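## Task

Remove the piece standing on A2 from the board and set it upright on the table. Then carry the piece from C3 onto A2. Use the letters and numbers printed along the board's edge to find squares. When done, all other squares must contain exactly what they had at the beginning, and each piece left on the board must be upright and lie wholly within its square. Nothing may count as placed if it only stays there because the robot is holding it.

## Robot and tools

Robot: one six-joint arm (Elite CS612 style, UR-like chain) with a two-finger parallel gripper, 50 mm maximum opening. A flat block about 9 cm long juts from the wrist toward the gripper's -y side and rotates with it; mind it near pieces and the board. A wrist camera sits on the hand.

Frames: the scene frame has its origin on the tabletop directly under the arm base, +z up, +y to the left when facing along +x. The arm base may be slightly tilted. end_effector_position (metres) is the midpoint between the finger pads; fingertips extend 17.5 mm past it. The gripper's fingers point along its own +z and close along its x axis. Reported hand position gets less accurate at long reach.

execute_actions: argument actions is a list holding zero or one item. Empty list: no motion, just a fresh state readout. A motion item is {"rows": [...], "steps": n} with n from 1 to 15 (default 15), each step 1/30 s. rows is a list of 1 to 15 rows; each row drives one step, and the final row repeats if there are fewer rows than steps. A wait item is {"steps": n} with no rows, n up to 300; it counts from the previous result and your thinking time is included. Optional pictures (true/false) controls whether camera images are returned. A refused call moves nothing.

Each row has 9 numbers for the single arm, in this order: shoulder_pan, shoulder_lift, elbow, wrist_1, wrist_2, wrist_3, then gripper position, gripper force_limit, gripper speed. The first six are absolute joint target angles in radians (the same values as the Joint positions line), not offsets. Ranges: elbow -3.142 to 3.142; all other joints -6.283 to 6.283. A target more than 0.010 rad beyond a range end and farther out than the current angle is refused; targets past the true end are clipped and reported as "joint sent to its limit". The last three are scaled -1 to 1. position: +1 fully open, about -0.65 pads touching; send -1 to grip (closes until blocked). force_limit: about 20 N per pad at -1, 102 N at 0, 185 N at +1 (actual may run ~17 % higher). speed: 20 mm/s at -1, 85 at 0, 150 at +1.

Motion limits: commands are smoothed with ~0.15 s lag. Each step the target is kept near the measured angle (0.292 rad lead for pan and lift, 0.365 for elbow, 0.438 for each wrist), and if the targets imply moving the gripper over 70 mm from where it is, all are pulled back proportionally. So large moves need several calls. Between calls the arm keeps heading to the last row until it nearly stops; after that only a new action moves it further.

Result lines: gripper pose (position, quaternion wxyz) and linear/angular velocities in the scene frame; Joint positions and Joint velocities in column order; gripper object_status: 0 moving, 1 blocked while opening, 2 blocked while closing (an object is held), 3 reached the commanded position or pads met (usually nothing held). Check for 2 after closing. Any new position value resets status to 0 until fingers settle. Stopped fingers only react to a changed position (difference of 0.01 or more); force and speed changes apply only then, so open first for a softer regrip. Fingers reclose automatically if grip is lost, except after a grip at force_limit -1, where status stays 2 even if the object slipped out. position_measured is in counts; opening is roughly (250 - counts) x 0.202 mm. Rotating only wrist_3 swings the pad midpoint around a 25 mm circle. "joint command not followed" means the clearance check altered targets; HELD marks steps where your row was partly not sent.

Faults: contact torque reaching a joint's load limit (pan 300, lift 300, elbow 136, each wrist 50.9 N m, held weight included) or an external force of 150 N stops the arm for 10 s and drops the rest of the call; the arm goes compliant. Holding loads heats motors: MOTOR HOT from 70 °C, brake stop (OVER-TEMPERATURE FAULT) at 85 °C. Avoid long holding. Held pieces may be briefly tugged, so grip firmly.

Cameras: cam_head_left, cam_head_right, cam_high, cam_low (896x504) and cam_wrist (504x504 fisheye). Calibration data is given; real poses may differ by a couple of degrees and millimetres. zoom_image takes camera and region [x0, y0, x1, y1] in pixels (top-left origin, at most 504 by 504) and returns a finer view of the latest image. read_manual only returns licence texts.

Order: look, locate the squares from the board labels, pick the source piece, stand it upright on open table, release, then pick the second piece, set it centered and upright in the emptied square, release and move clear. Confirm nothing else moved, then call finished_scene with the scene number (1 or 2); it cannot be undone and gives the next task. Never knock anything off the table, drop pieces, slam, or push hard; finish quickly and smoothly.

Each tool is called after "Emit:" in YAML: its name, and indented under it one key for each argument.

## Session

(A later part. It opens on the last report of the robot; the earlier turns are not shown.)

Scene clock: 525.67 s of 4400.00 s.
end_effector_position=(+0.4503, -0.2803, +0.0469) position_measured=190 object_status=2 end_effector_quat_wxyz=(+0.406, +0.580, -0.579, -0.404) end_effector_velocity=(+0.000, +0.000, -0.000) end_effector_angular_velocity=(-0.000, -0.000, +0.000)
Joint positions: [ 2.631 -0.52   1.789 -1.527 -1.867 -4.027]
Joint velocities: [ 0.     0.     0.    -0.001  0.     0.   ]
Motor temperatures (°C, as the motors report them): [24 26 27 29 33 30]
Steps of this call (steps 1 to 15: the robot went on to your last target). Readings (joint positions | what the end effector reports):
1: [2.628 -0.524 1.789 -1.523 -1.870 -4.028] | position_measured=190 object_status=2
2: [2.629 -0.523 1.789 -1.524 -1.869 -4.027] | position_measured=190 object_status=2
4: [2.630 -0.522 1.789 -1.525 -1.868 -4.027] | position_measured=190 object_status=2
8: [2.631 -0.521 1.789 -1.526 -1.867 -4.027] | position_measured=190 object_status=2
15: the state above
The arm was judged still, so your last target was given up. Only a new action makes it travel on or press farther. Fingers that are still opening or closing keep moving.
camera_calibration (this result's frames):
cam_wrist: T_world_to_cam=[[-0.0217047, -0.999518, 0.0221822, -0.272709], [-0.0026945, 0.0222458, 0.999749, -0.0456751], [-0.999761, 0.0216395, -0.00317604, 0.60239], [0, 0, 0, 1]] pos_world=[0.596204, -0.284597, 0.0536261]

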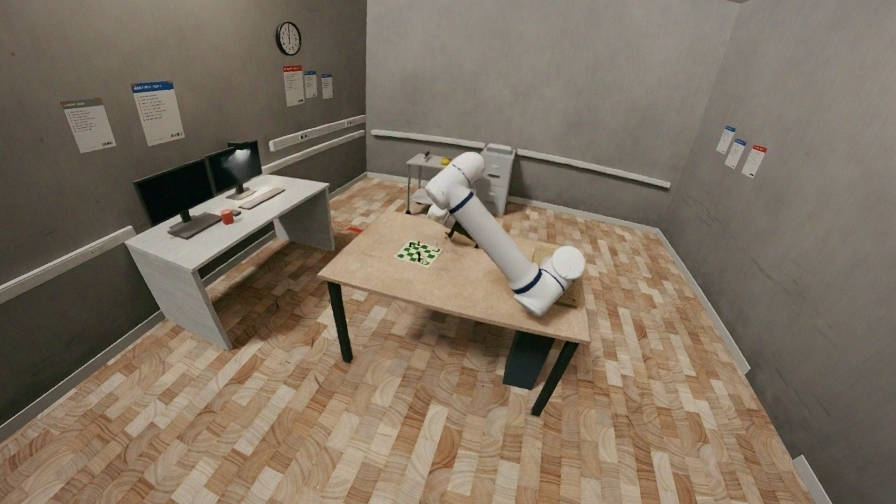

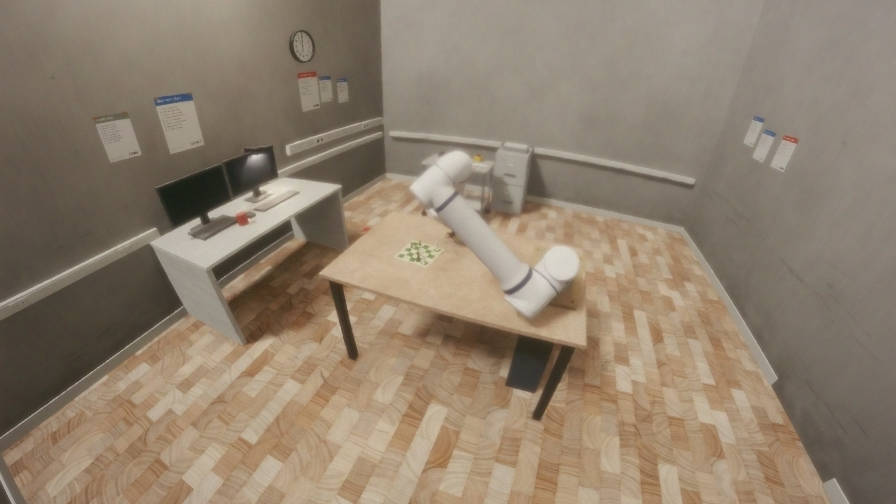

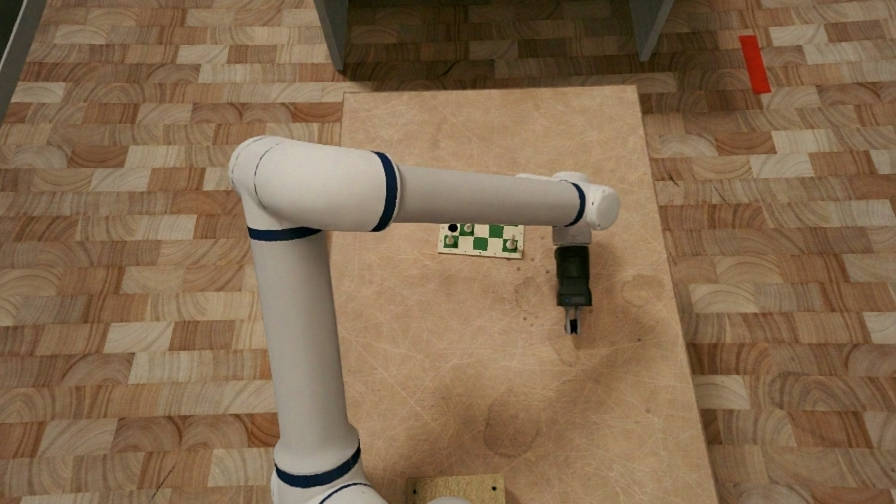

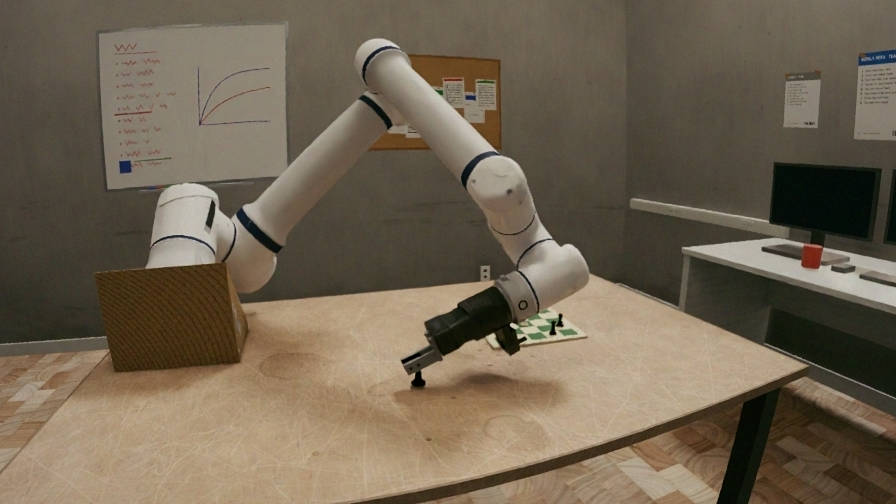

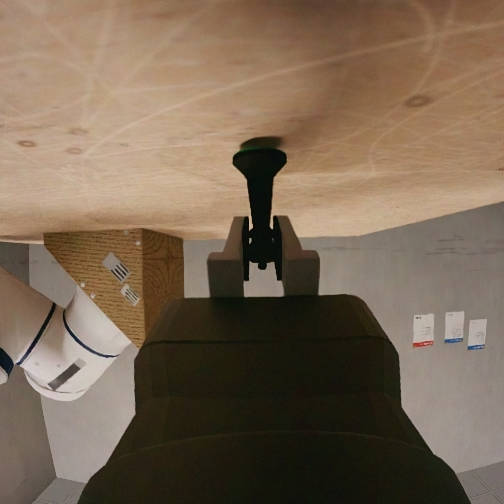

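Emit:
execute_actions:
  actions:
    - {"rows": [[2.6315,-0.5195,1.7891,-1.5273,-1.8665,-4.0267,-0.98,0.1,-0.4],[2.6323,-0.5185,1.7891,-1.5282,-1.8658,-4.0265,-0.98,0.1,-0.4],[2.6331,-0.5175,1.7892,-1.5292,-1.8650,-4.0263,-0.98,0.1,-0.4],[2.6339,-0.5165,1.7892,-1.5301,-1.8642,-4.0261,-0.98,0.1,-0.4],[2.6345,-0.5157,1.7892,-1.5309,-1.8636,-4.0259,-0.98,0.1,-0.4]], "steps": 15}
  pictures: false

Emit:
execute_actions:
  actions:
    - {"steps": 8}

Emit:
zoom_image:
  camera: "cam_wrist"
  region: [200, 110, 320, 230]

Scene clock: 537.87 s of 4400.00 s.
end_effector_position=(+0.4501, -0.2803, +0.0425) position_measured=190 object_status=2 end_effector_quat_wxyz=(+0.406, +0.580, -0.579, -0.404) end_effector_velocity=(-0.000, -0.000, -0.001) end_effector_angular_velocity=(+0.000, -0.000, -0.000)
Joint positions: [ 2.634 -0.516  1.789 -1.531 -1.864 -4.026]
Joint velocities: [ 0.     0.001  0.    -0.001  0.001  0.   ]
Motor temperatures (°C, as the motors report them): [24 26 27 29 33 30]
Steps of this call (steps 1 to 90: nothing new was sent; then 8.70 s passed at rest; steps 91 to 105: all 15 steps of this action). Readings (joint positions | what the end effector reports):
91: [2.631 -0.520 1.789 -1.527 -1.867 -4.027] | position_measured=190 object_status=2
92: [2.631 -0.520 1.789 -1.527 -1.867 -4.027] | position_measured=190 object_status=2
94: [2.632 -0.519 1.789 -1.528 -1.866 -4.027] | position_measured=190 object_status=2
98: [2.634 -0.517 1.789 -1.530 -1.864 -4.026] | position_measured=190 object_status=2
105: the state above

Scene clock: 538.13 s of 4400.00 s.
end_effector_position=(+0.4501, -0.2803, +0.0424) position_measured=190 object_status=2 end_effector_quat_wxyz=(+0.406, +0.580, -0.579, -0.404) end_effector_velocity=(+0.000, -0.000, +0.000) end_effector_angular_velocity=(-0.001, -0.001, +0.001)
Joint positions: [ 2.634 -0.516  1.789 -1.531 -1.864 -4.026]
Joint velocities: [ 0.    -0.001 -0.    -0.001  0.     0.   ]
Motor temperatures (°C, as the motors report them): [24 26 27 29 33 30]
Steps of this call (steps 1 to 8: the robot went on to your last target). Readings (joint positions | what the end effector reports):
1: [2.634 -0.516 1.789 -1.531 -1.864 -4.026] | position_measured=190 object_status=2
2: [2.634 -0.516 1.789 -1.531 -1.864 -4.026] | position_measured=190 object_status=2
4: [2.634 -0.516 1.789 -1.531 -1.864 -4.026] | position_measured=190 object_status=2
8: the state above
camera_calibration (this result's frames):
cam_wrist: T_world_to_cam=[[-0.0217446, -0.999517, 0.0222023, -0.272547], [-0.00268793, 0.0222659, 0.999748, -0.0411202], [-0.99976, 0.0216794, -0.0031708, 0.602235], [0, 0, 0, 1]] pos_world=[0.596054, -0.284556, 0.0490706]

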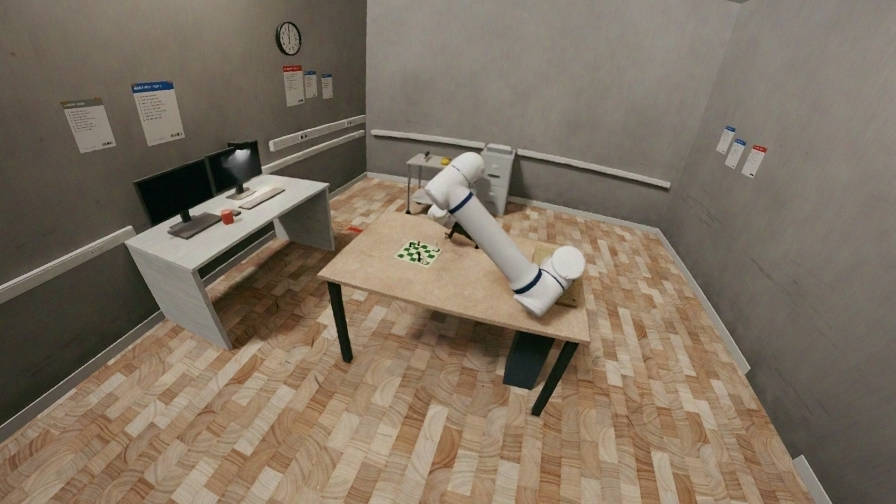

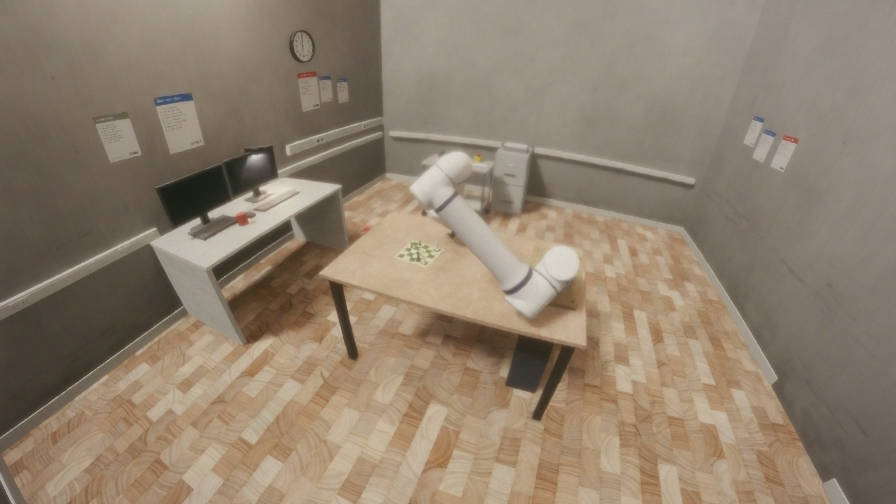

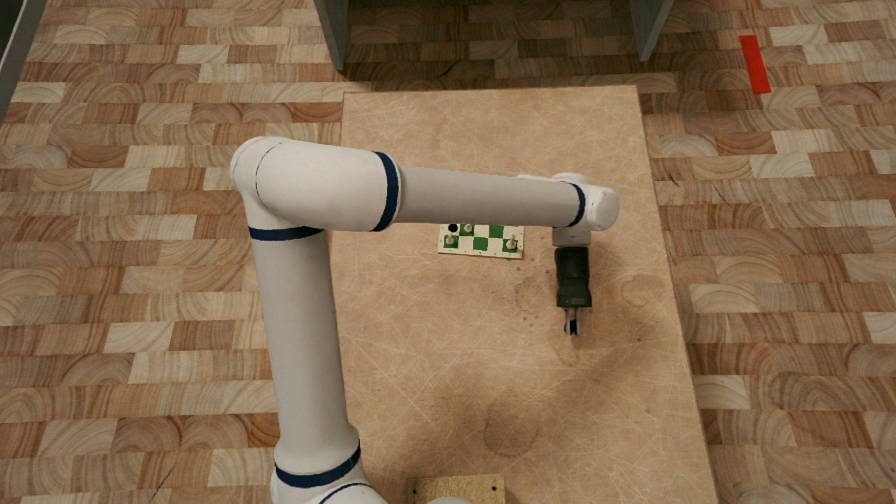

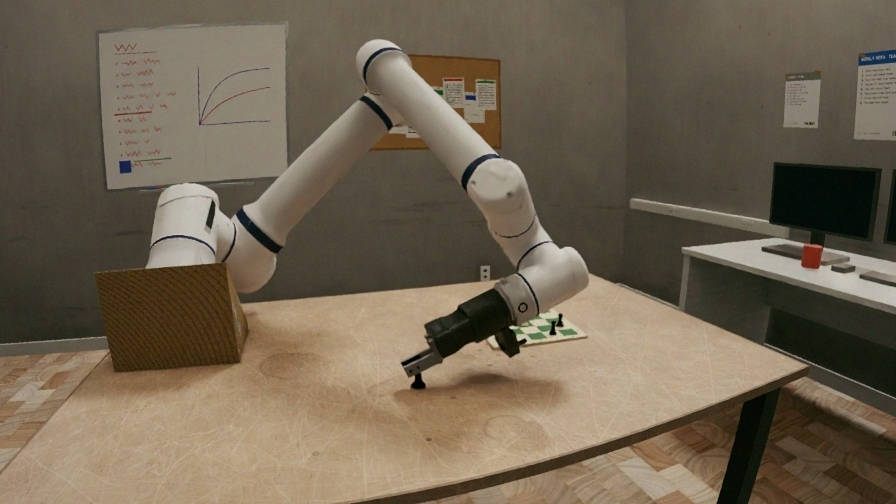

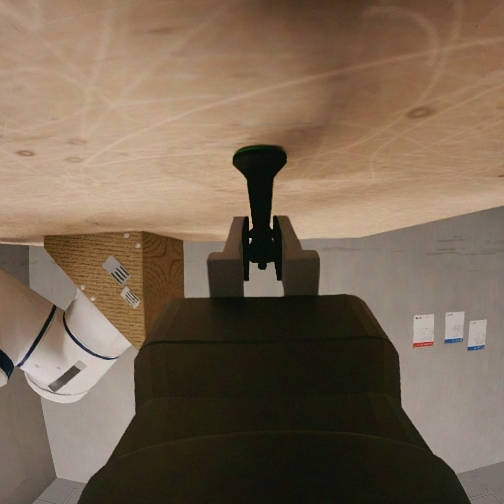

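Region (200, 110, 320, 230) of cam_wrist's 504x504 image, scaled by 4.200, with more detail than that image has.

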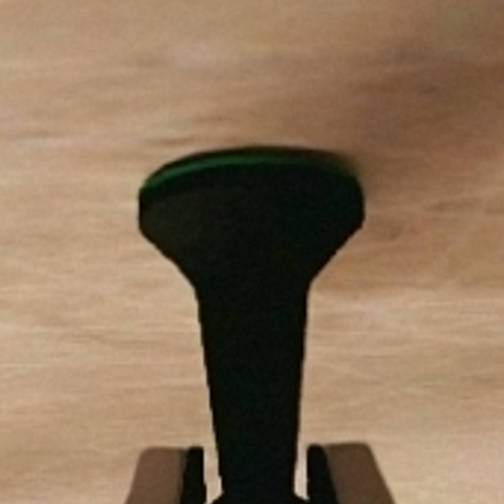

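Emit:
execute_actions:
  actions:
    - {"rows": [[2.6348,-0.5154,1.7892,-1.5312,-1.8634,-4.0258,-0.98,0.1,-0.4],[2.6351,-0.5150,1.7892,-1.5316,-1.8631,-4.0257,-0.98,0.1,-0.4]], "steps": 12}
  pictures: false

Emit:
execute_actions:
  actions:
    - {"rows": [[2.6351,-0.5150,1.7892,-1.5316,-1.8631,-4.0257,0.4,-0.5,-0.5]], "steps": 15}
  pictures: false

Emit:
execute_actions:
  actions:
    - {"steps": 8}

Scene clock: 545.93 s of 4400.00 s.
end_effector_position=(+0.4501, -0.2803, +0.0417) position_measured=190 object_status=2 end_effector_quat_wxyz=(+0.406, +0.580, -0.579, -0.404) end_effector_velocity=(-0.000, -0.000, -0.000) end_effector_angular_velocity=(+0.000, +0.000, -0.000)
Joint positions: [ 2.635 -0.515  1.789 -1.532 -1.863 -4.026]
Joint velocities: [0.    0.001 0.    0.    0.    0.   ]
Motor temperatures (°C, as the motors report them): [24 26 27 29 33 30]
Steps of this call (steps 1 to 15: the robot went on to your last target; steps 16 to 90: nothing new was sent; then 4.40 s passed at rest; steps 91 to 102: all 12 steps of this action). Readings (joint positions | what the end effector reports):
91: [2.635 -0.516 1.789 -1.531 -1.864 -4.026] | position_measured=190 object_status=2
92: [2.635 -0.516 1.789 -1.531 -1.864 -4.026] | position_measured=190 object_status=2
94: [2.635 -0.515 1.789 -1.531 -1.863 -4.026] | position_measured=190 object_status=2
98: [2.635 -0.515 1.789 -1.532 -1.863 -4.026] | position_measured=190 object_status=2
102: the state above

Scene clock: 546.43 s of 4400.00 s.
end_effector_position=(+0.4501, -0.2803, +0.0417) position_measured=92 object_status=0 end_effector_quat_wxyz=(+0.406, +0.580, -0.579, -0.404) end_effector_velocity=(+0.000, -0.000, +0.000) end_effector_angular_velocity=(-0.000, -0.001, +0.000)
Joint positions: [ 2.635 -0.515  1.789 -1.532 -1.863 -4.026]
Joint velocities: [-0. -0. -0. -0. -0. -0.]
Motor temperatures (°C, as the motors report them): [24 26 27 29 33 30]
Steps of this call (steps 1 to 15: all 15 steps of this action). Readings (joint positions | what the end effector reports):
1: [2.635 -0.515 1.789 -1.532 -1.863 -4.026] | position_measured=184 object_status=0
2: [2.635 -0.515 1.789 -1.532 -1.863 -4.026] | position_measured=175 object_status=0
4: [2.635 -0.515 1.789 -1.532 -1.863 -4.026] | position_measured=158 object_status=0
8: [2.635 -0.515 1.789 -1.532 -1.863 -4.026] | position_measured=123 object_status=0
15: the state above

Scene clock: 546.70 s of 4400.00 s.
end_effector_position=(+0.4501, -0.2803, +0.0417) position_measured=92 object_status=3 end_effector_quat_wxyz=(+0.406, +0.580, -0.579, -0.404) end_effector_velocity=(+0.000, -0.000, +0.000) end_effector_angular_velocity=(-0.000, -0.000, +0.001)
Joint positions: [ 2.635 -0.515  1.789 -1.532 -1.863 -4.026]
Joint velocities: [ 0.    -0.     0.    -0.001 -0.    -0.   ]
Motor temperatures (°C, as the motors report them): [24 26 27 29 33 30]
Steps of this call (steps 1 to 8: the robot went on to your last target). Readings (joint positions | what the end effector reports):
1: [2.635 -0.515 1.789 -1.532 -1.863 -4.026] | position_measured=92 object_status=0
2: [2.635 -0.515 1.789 -1.532 -1.863 -4.026] | position_measured=92 object_status=0
4: [2.635 -0.515 1.789 -1.532 -1.863 -4.026] | position_measured=92 object_status=3
8: the state above
camera_calibration (this result's frames):
cam_wrist: T_world_to_cam=[[-0.0216823, -0.999517, 0.0222824, -0.272564], [-0.00265439, 0.0223451, 0.999747, -0.0403985], [-0.999761, 0.0216176, -0.0031376, 0.602206], [0, 0, 0, 1]] pos_world=[0.596046, -0.284548, 0.0483511]

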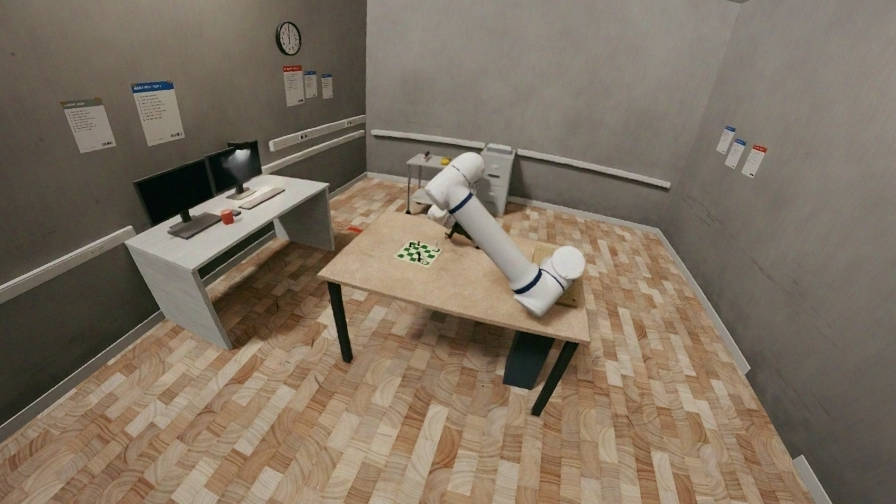

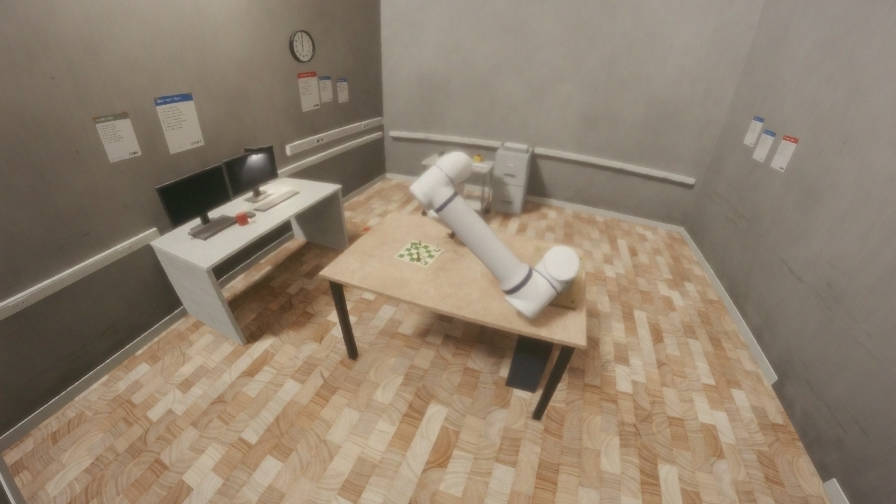

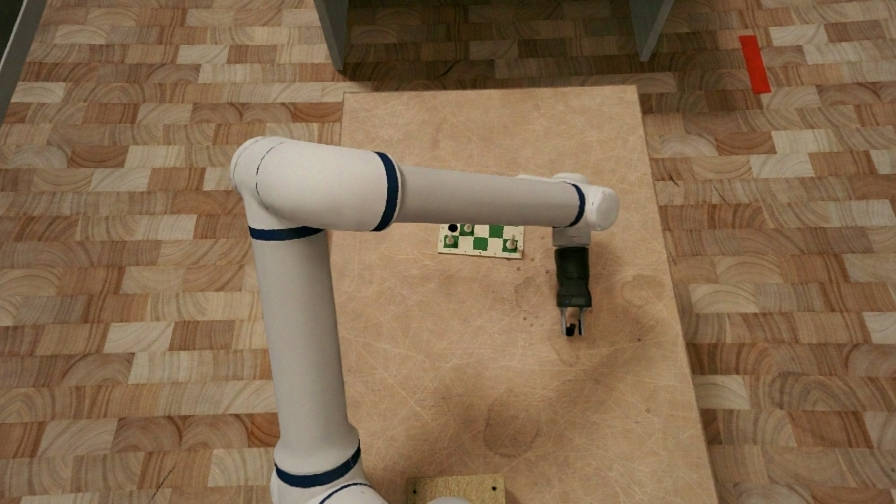

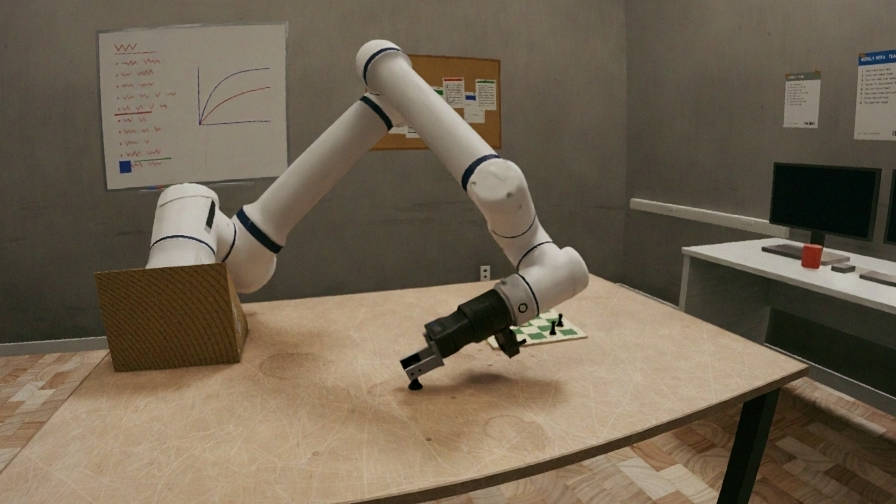

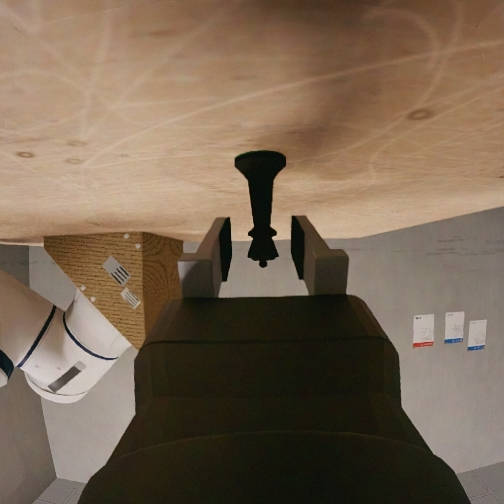

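Emit:
execute_actions:
  actions: []

Scene clock: 568.47 s of 4400.00 s.
end_effector_position=(+0.4501, -0.2803, +0.0417) position_measured=92 object_status=3 end_effector_quat_wxyz=(+0.406, +0.580, -0.579, -0.404) end_effector_velocity=(+0.000, +0.000, +0.001) end_effector_angular_velocity=(-0.001, -0.001, +0.000)
Joint positions: [ 2.635 -0.515  1.789 -1.532 -1.863 -4.026]
Joint velocities: [-0.    -0.001 -0.     0.    -0.     0.   ]
Motor temperatures (°C, as the motors report them): [24 26 27 29 33 30]
Steps of this call (steps 1 to 15: the robot went on to your last target; steps 16 to 90: nothing new was sent; then 18.77 s passed at rest). Readings (joint positions | what the end effector reports):
1: [2.635 -0.515 1.789 -1.532 -1.863 -4.026] | position_measured=92 object_status=3
2: [2.635 -0.515 1.789 -1.532 -1.863 -4.026] | position_measured=92 object_status=3
4: [2.635 -0.515 1.789 -1.532 -1.863 -4.026] | position_measured=92 object_status=3
8: [2.635 -0.515 1.789 -1.532 -1.863 -4.026] | position_measured=92 object_status=3
90: the state above
The arm was judged still, so your last target was given up. Only a new action makes it travel on or press farther. Fingers that are still opening or closing keep moving.
camera_calibration (this result's frames):
cam_wrist: T_world_to_cam=[[-0.0216824, -0.999517, 0.0222823, -0.272564], [-0.00265431, 0.022345, 0.999747, -0.0403985], [-0.999761, 0.0216177, -0.00313752, 0.602206], [0, 0, 0, 1]] pos_world=[0.596046, -0.284548, 0.048351]

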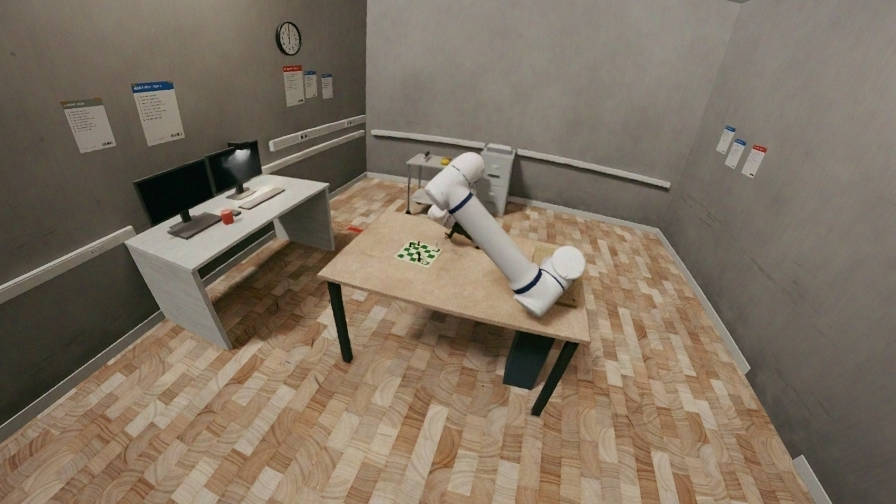

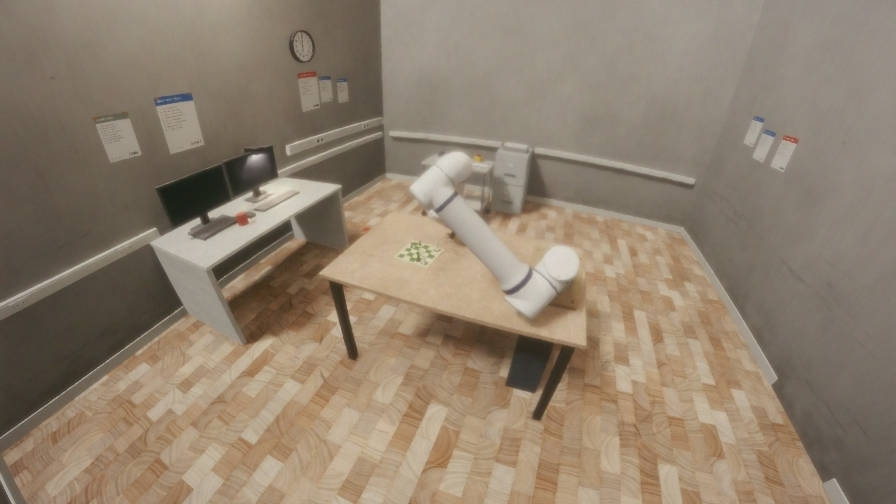

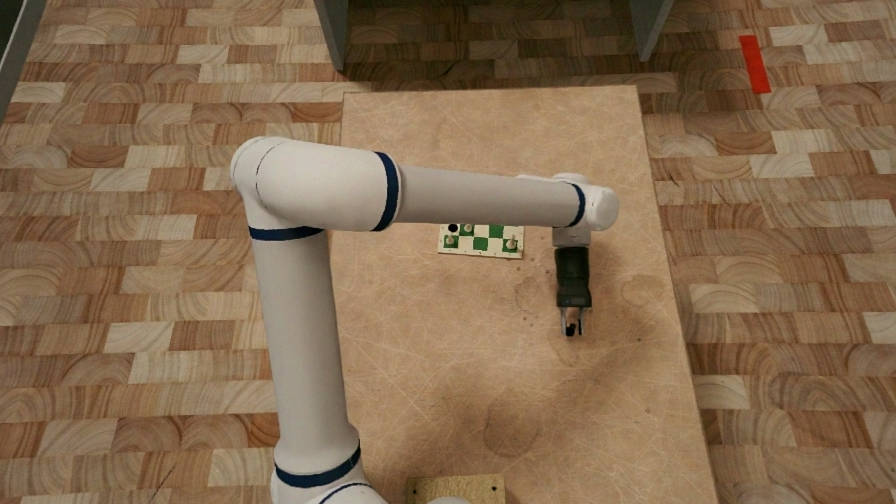

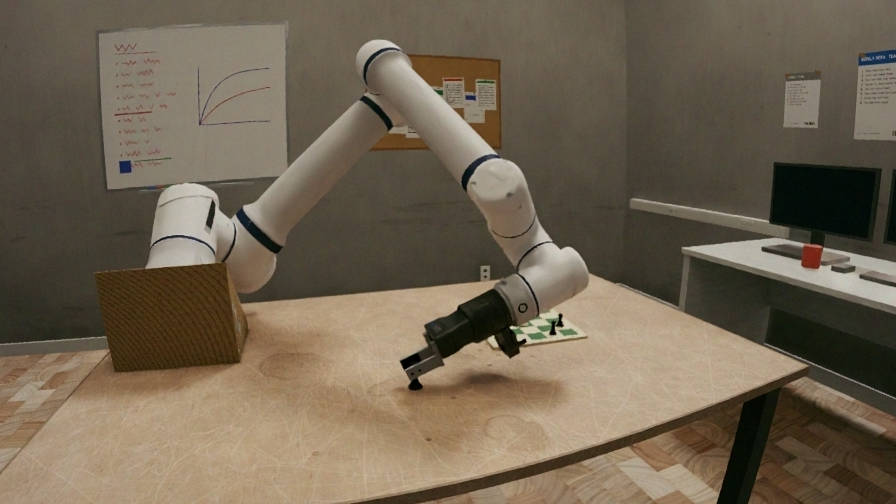

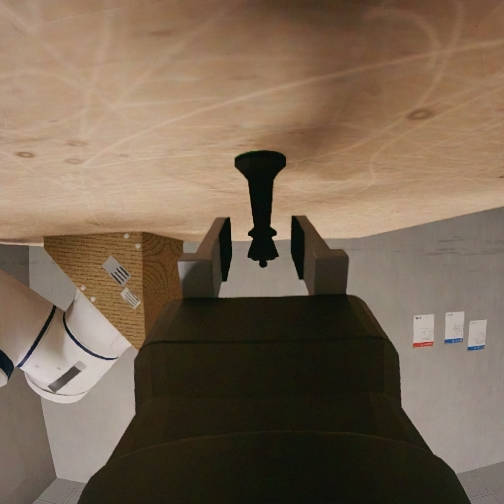

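Emit:
execute_actions:
  actions:
    - {"rows": [[2.6328,-0.5179,1.7891,-1.5288,-1.8653,-4.0263,0.4,0,0],[2.6296,-0.5219,1.7890,-1.5250,-1.8684,-4.0272,0.4,0,0],[2.6258,-0.5266,1.7889,-1.5205,-1.8720,-4.0282,0.4,0,0],[2.6216,-0.5318,1.7888,-1.5155,-1.8761,-4.0294,0.4,0,0],[2.6175,-0.5370,1.7886,-1.5105,-1.8801,-4.0305,0.4,0,0],[2.6133,-0.5422,1.7885,-1.5055,-1.8841,-4.0316,0.4,0,0],[2.6091,-0.5474,1.7884,-1.5005,-1.8881,-4.0328,0.4,0,0],[2.6049,-0.5526,1.7882,-1.4955,-1.8922,-4.0339,0.4,0,0],[2.6008,-0.5578,1.7881,-1.4905,-1.8962,-4.0350,0.4,0,0],[2.5966,-0.5631,1.7880,-1.4855,-1.9002,-4.0362,0.4,0,0],[2.5929,-0.5677,1.7878,-1.4811,-1.9038,-4.0372,0.4,0,0],[2.5901,-0.5712,1.7877,-1.4778,-1.9065,-4.0379,0.4,0,0],[2.5887,-0.5729,1.7877,-1.4761,-1.9078,-4.0383,0.4,0,0]], "steps": 15}

Scene clock: 577.77 s of 4400.00 s.
end_effector_position=(+0.4504, -0.2804, +0.0931) position_measured=92 object_status=3 end_effector_quat_wxyz=(+0.406, +0.580, -0.579, -0.404) end_effector_velocity=(-0.003, +0.001, +0.063) end_effector_angular_velocity=(+0.002, +0.001, -0.003)
Joint positions: [ 2.594 -0.566  1.788 -1.483 -1.903 -4.037]
Joint velocities: [-0.051 -0.063  0.     0.062 -0.048 -0.014]
Motor temperatures (°C, as the motors report them): [24 26 27 29 33 30]
Steps of this call (steps 1 to 90: nothing new was sent; then 5.80 s passed at rest; steps 91 to 105: all 15 steps of this action). Readings (joint positions | what the end effector reports):
91: [2.635 -0.515 1.789 -1.532 -1.863 -4.026] | position_measured=92 object_status=3
92: [2.634 -0.516 1.789 -1.531 -1.864 -4.026] | position_measured=92 object_status=3
94: [2.631 -0.520 1.789 -1.526 -1.867 -4.027] | position_measured=92 object_status=3
98: [2.618 -0.537 1.789 -1.511 -1.880 -4.030] | position_measured=92 object_status=3
105: the state above
camera_calibration (this result's frames):
cam_wrist: T_world_to_cam=[[-0.0216378, -0.999517, 0.0222912, -0.273841], [-0.00293717, 0.0223599, 0.999746, -0.0916728], [-0.999762, 0.0215669, -0.00341957, 0.60272], [0, 0, 0, 1]] pos_world=[0.596381, -0.284658, 0.0998148]

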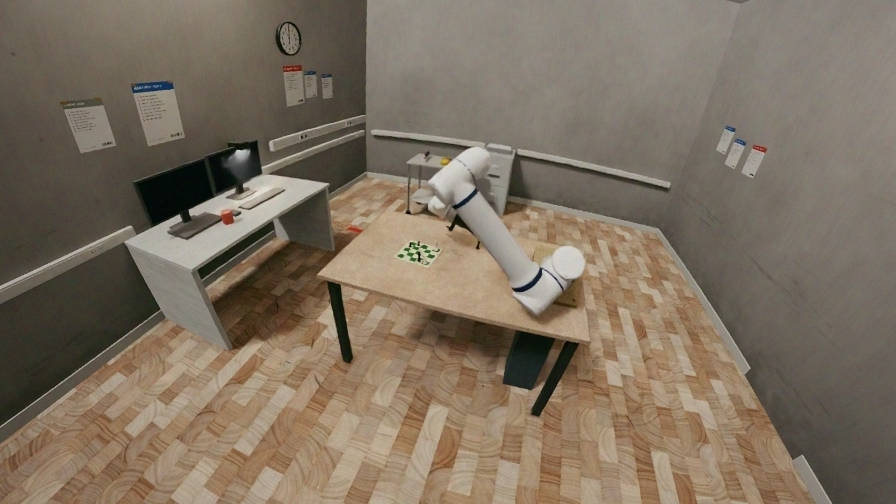

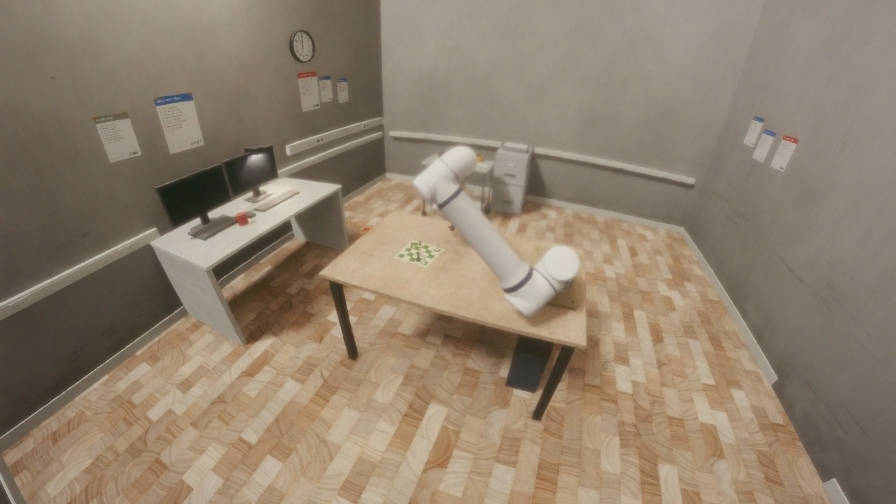

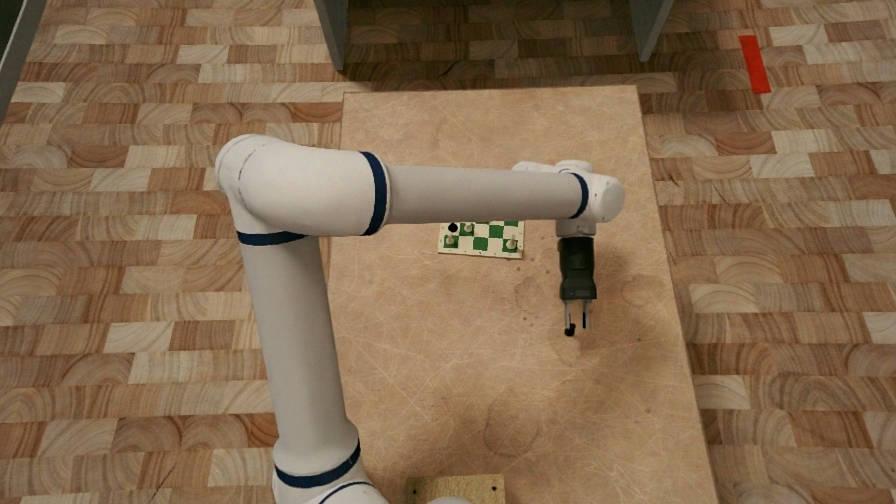

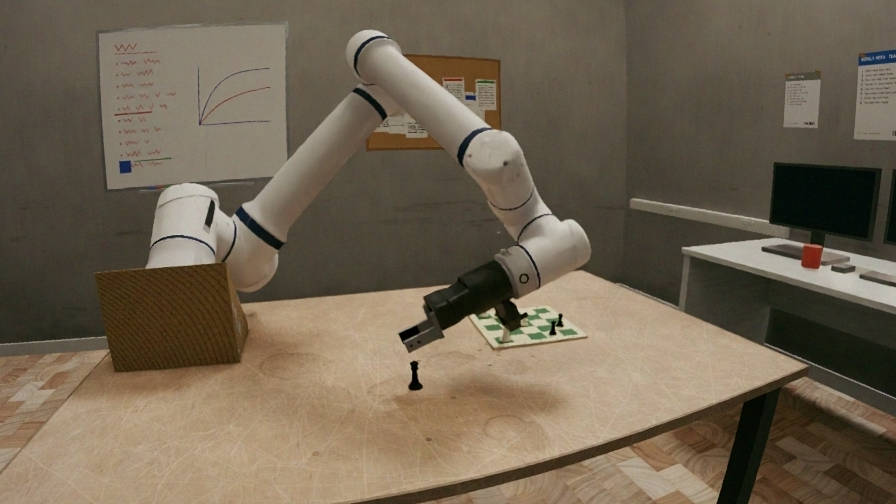

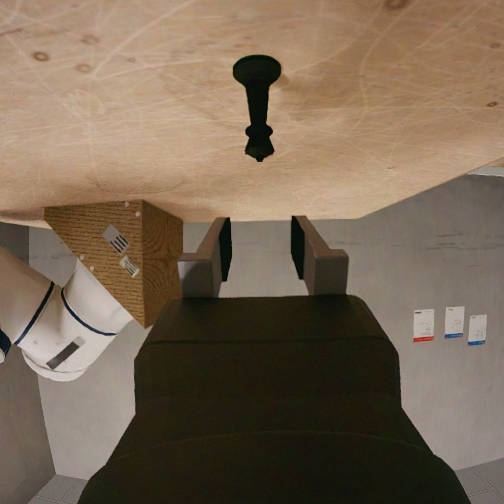

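Emit:
execute_actions:
  actions:
    - {"rows": [[2.5889,-0.5739,1.7880,-1.4764,-1.9066,-4.0356,0.4,0,0],[2.5893,-0.5769,1.7889,-1.4773,-1.9030,-4.0274,0.4,0,0],[2.5901,-0.5820,1.7904,-1.4789,-1.8971,-4.0141,0.4,0,0],[2.5912,-0.5889,1.7924,-1.4811,-1.8887,-3.9952,0.4,0,0],[2.5926,-0.5978,1.7950,-1.4839,-1.8781,-3.9713,0.4,0,0],[2.5942,-0.6084,1.7981,-1.4874,-1.8654,-3.9424,0.4,0,0],[2.5961,-0.6206,1.8017,-1.4916,-1.8503,-3.9084,0.4,0,0],[2.5982,-0.6343,1.8058,-1.4966,-1.8331,-3.8696,0.4,0,0],[2.6006,-0.6494,1.8102,-1.5024,-1.8140,-3.8263,0.4,0,0],[2.6031,-0.6658,1.8150,-1.5089,-1.7929,-3.7785,0.4,0,0],[2.6058,-0.6831,1.8201,-1.5163,-1.7700,-3.7268,0.4,0,0],[2.6086,-0.7012,1.8254,-1.5246,-1.7453,-3.6711,0.4,0,0],[2.6115,-0.7200,1.8309,-1.5339,-1.7190,-3.6116,0.4,0,0],[2.6145,-0.7392,1.8366,-1.5440,-1.6913,-3.5490,0.4,0,0],[2.6176,-0.7586,1.8423,-1.5552,-1.6622,-3.4833,0.4,0,0]], "steps": 15}
  pictures: false

Emit:
execute_actions:
  actions:
    - {"rows": [[2.6206,-0.7780,1.8480,-1.5674,-1.6319,-3.4149,0.4,0,0],[2.6236,-0.7972,1.8537,-1.5806,-1.6006,-3.3441,0.4,0,0],[2.6265,-0.8160,1.8592,-1.5950,-1.5684,-3.2713,0.4,0,0],[2.6293,-0.8341,1.8645,-1.6104,-1.5355,-3.1969,0.4,0,0],[2.6320,-0.8515,1.8696,-1.6269,-1.5019,-3.1210,0.4,0,0],[2.6345,-0.8678,1.8744,-1.6444,-1.4680,-3.0444,0.4,0,0],[2.6369,-0.8829,1.8788,-1.6631,-1.4337,-2.9669,0.4,0,0],[2.6390,-0.8966,1.8829,-1.6827,-1.3995,-2.8896,0.4,0,0],[2.6409,-0.9088,1.8865,-1.7033,-1.3652,-2.8121,0.4,0,0],[2.6425,-0.9194,1.8896,-1.7249,-1.3313,-2.7355,0.4,0,0],[2.6439,-0.9283,1.8922,-1.7474,-1.2977,-2.6596,0.4,0,0],[2.6450,-0.9352,1.8942,-1.7707,-1.2648,-2.5852,0.4,0,0],[2.6458,-0.9403,1.8957,-1.7948,-1.2326,-2.5124,0.4,0,0],[2.6462,-0.9433,1.8966,-1.8194,-1.2013,-2.4416,0.4,0,0],[2.6464,-0.9443,1.8969,-1.8446,-1.1710,-2.3732,0.4,0,0]], "steps": 15}
  pictures: false

Emit:
execute_actions:
  actions:
    - {"rows": [[2.6464,-0.9443,1.8969,-1.8695,-1.1419,-2.3075,0.4,0,0],[2.6464,-0.9443,1.8969,-1.8932,-1.1142,-2.2449,0.4,0,0],[2.6464,-0.9443,1.8969,-1.9157,-1.0879,-2.1854,0.4,0,0],[2.6464,-0.9443,1.8969,-1.9368,-1.0632,-2.1297,0.4,0,0],[2.6464,-0.9443,1.8969,-1.9564,-1.0403,-2.0780,0.4,0,0],[2.6464,-0.9443,1.8969,-1.9745,-1.0192,-2.0302,0.4,0,0],[2.6464,-0.9443,1.8969,-1.9909,-1.0001,-1.9869,0.4,0,0],[2.6464,-0.9443,1.8969,-2.0056,-0.9829,-1.9481,0.4,0,0],[2.6464,-0.9443,1.8969,-2.0185,-0.9678,-1.9141,0.4,0,0],[2.6464,-0.9443,1.8969,-2.0294,-0.9551,-1.8852,0.4,0,0],[2.6464,-0.9443,1.8969,-2.0385,-0.9445,-1.8613,0.4,0,0],[2.6464,-0.9443,1.8969,-2.0456,-0.9361,-1.8424,0.4,0,0],[2.6464,-0.9443,1.8969,-2.0507,-0.9302,-1.8291,0.4,0,0],[2.6464,-0.9443,1.8969,-2.0538,-0.9266,-1.8209,0.4,0,0],[2.6464,-0.9443,1.8969,-2.0548,-0.9254,-1.8182,0.4,0,0]], "steps": 15}
  pictures: false

Emit:
execute_actions:
  actions:
    - {"steps": 15}

Scene clock: 698.27 s of 4400.00 s.
end_effector_position=(+0.4970, -0.2308, +0.1107) position_measured=92 object_status=3 end_effector_quat_wxyz=(-0.413, -0.489, +0.721, +0.265) end_effector_velocity=(+0.208, +0.207, +0.039) end_effector_angular_velocity=(-1.487, -0.916, -0.786)
Joint positions: [ 2.608 -0.698  1.825 -1.525 -1.747 -3.675]
Joint velocities: [ 0.08  -0.514  0.151 -0.251  0.716  1.621]
Motor temperatures (°C, as the motors report them): [25 26 27 29 33 30]
Steps of this call (steps 1 to 15: the robot went on to your last target; steps 16 to 90: nothing new was sent; then 117.00 s passed at rest; steps 91 to 105: all 15 steps of this action). Readings (joint positions | what the end effector reports):
91: [2.589 -0.573 1.788 -1.476 -1.908 -4.038] | position_measured=92 object_status=3
92: [2.589 -0.573 1.788 -1.476 -1.908 -4.037] | position_measured=92 object_status=3
94: [2.589 -0.577 1.789 -1.477 -1.903 -4.027] | position_measured=92 object_status=3
98: [2.593 -0.601 1.796 -1.485 -1.873 -3.961] | position_measured=92 object_status=3
105: the state above

Scene clock: 698.77 s of 4400.00 s.
end_effector_position=(+0.6394, -0.1278, +0.1238) position_measured=92 object_status=3 end_effector_quat_wxyz=(-0.219, -0.102, +0.970, -0.009) end_effector_velocity=(+0.318, +0.128, +0.001) end_effector_angular_velocity=(-0.744, -1.317, -1.650)
Joint positions: [ 2.643 -0.924  1.891 -1.765 -1.281 -2.622]
Joint velocities: [ 0.03  -0.187  0.055 -0.677  0.944  2.14 ]
Motor temperatures (°C, as the motors report them): [25 26 27 29 33 30]
Steps of this call (steps 1 to 15: all 15 steps of this action). Readings (joint positions | what the end effector reports):
1: [2.611 -0.716 1.830 -1.534 -1.722 -3.619] | position_measured=92 object_status=3
2: [2.614 -0.734 1.835 -1.544 -1.696 -3.559] | position_measured=92 object_status=3
4: [2.619 -0.771 1.846 -1.567 -1.639 -3.430] | position_measured=92 object_status=3
8: [2.630 -0.841 1.867 -1.625 -1.513 -3.146] | position_measured=92 object_status=3
15: the state above

Scene clock: 699.27 s of 4400.00 s.
end_effector_position=(+0.7551, -0.0879, +0.1287) position_measured=92 object_status=3 end_effector_quat_wxyz=(-0.013, +0.202, +0.979, -0.007) end_effector_velocity=(+0.080, +0.035, +0.013) end_effector_angular_velocity=(+0.059, -0.277, -0.409)
Joint positions: [ 2.646 -0.944  1.897 -2.033 -0.951 -1.875]
Joint velocities: [-0.001 -0.001  0.    -0.196  0.232  0.524]
Motor temperatures (°C, as the motors report them): [25 26 27 29 33 30]
Steps of this call (steps 1 to 15: all 15 steps of this action). Readings (joint positions | what the end effector reports):
1: [2.644 -0.930 1.893 -1.788 -1.249 -2.550] | position_measured=92 object_status=3
2: [2.645 -0.934 1.894 -1.812 -1.218 -2.480] | position_measured=92 object_status=3
4: [2.645 -0.938 1.895 -1.858 -1.160 -2.347] | position_measured=92 object_status=3
8: [2.646 -0.943 1.896 -1.942 -1.058 -2.118] | position_measured=92 object_status=3
15: the state above

Scene clock: 699.77 s of 4400.00 s.
end_effector_position=(+0.7637, -0.0838, +0.1302) position_measured=92 object_status=3 end_effector_quat_wxyz=(+0.001, +0.223, +0.975, -0.000) end_effector_velocity=(+0.001, +0.001, -0.000) end_effector_angular_velocity=(+0.001, -0.002, -0.003)
Joint positions: [ 2.646 -0.944  1.897 -2.055 -0.926 -1.819]
Joint velocities: [ 0.001  0.    -0.    -0.002  0.002  0.005]
Motor temperatures (°C, as the motors report them): [25 26 27 29 33 30]
Steps of this call (steps 1 to 15: the robot went on to your last target). Readings (joint positions | what the end effector reports):
1: [2.646 -0.944 1.897 -2.039 -0.944 -1.860] | position_measured=92 object_status=3
2: [2.646 -0.944 1.897 -2.043 -0.939 -1.849] | position_measured=92 object_status=3
4: [2.646 -0.944 1.897 -2.049 -0.933 -1.835] | position_measured=92 object_status=3
8: [2.646 -0.944 1.897 -2.053 -0.927 -1.823] | position_measured=92 object_status=3
15: the state above
camera_calibration (this result's frames):
cam_wrist: T_world_to_cam=[[-0.887806, 0.459928, -0.0163623, 0.717478], [0.427532, 0.837389, 0.340582, -0.306854], [0.170344, 0.295375, -0.940073, 0.163048], [0, 0, 0, 1]] pos_world=[0.740397, -0.121192, 0.269525]

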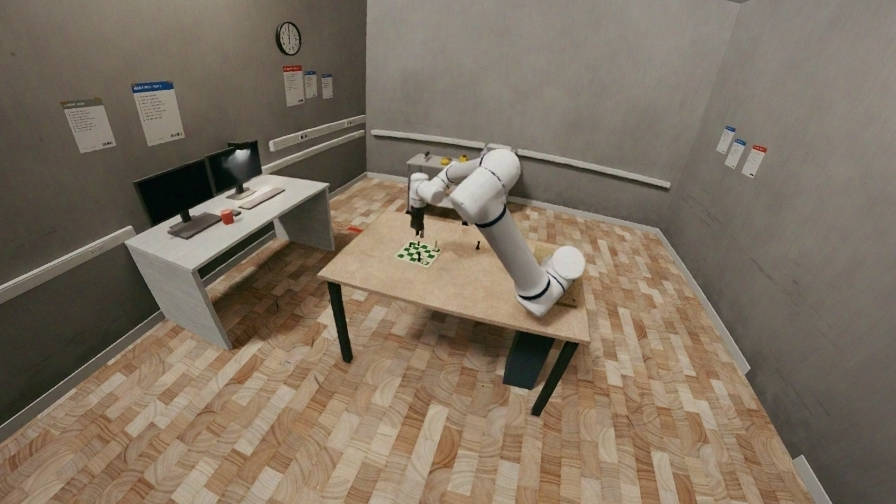

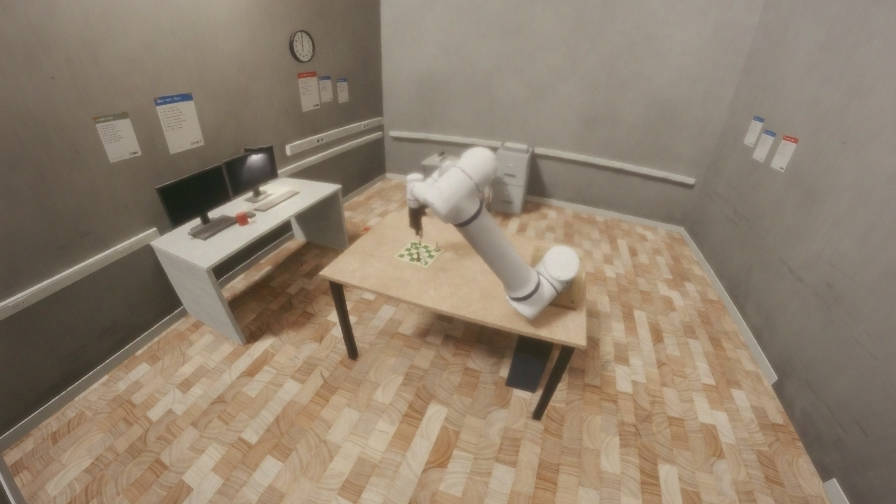

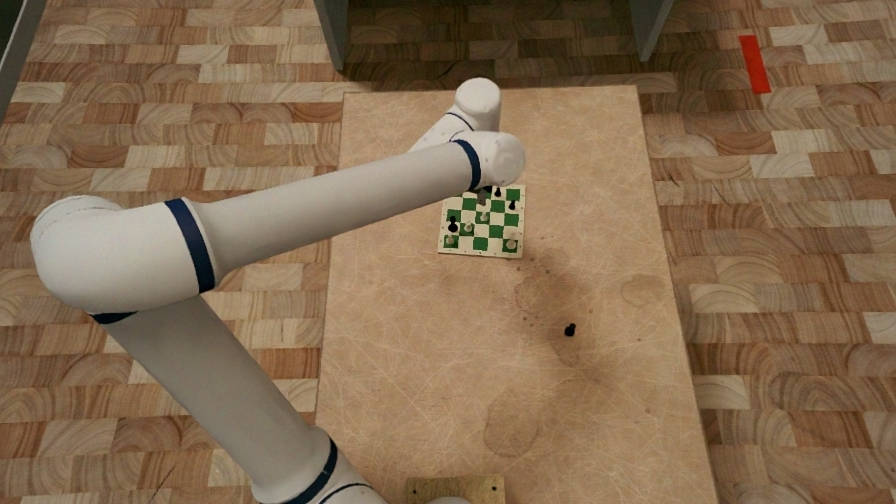

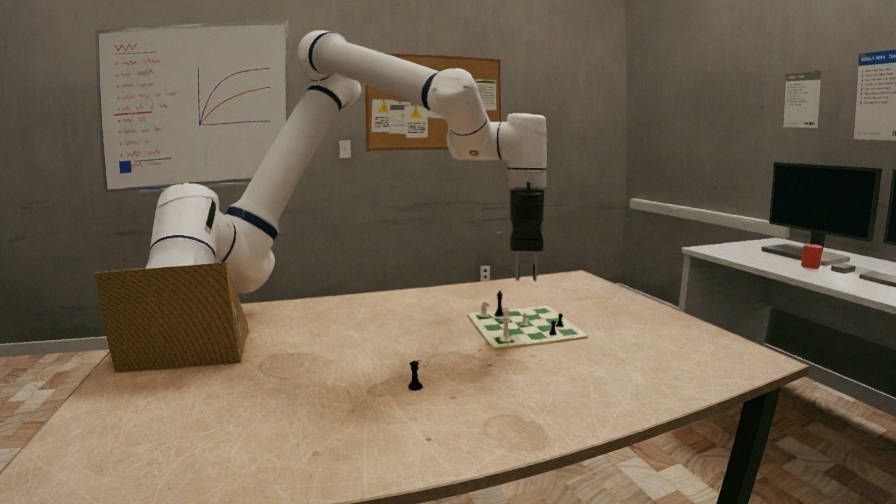

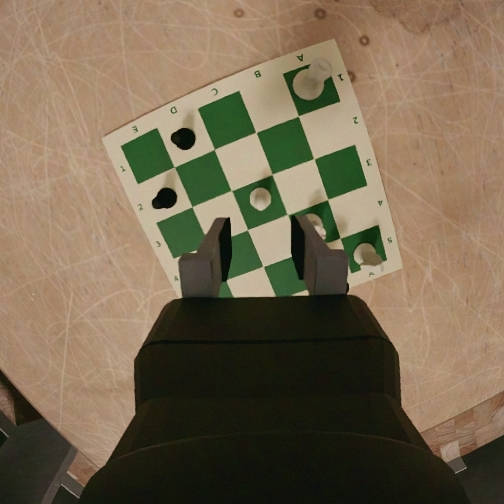

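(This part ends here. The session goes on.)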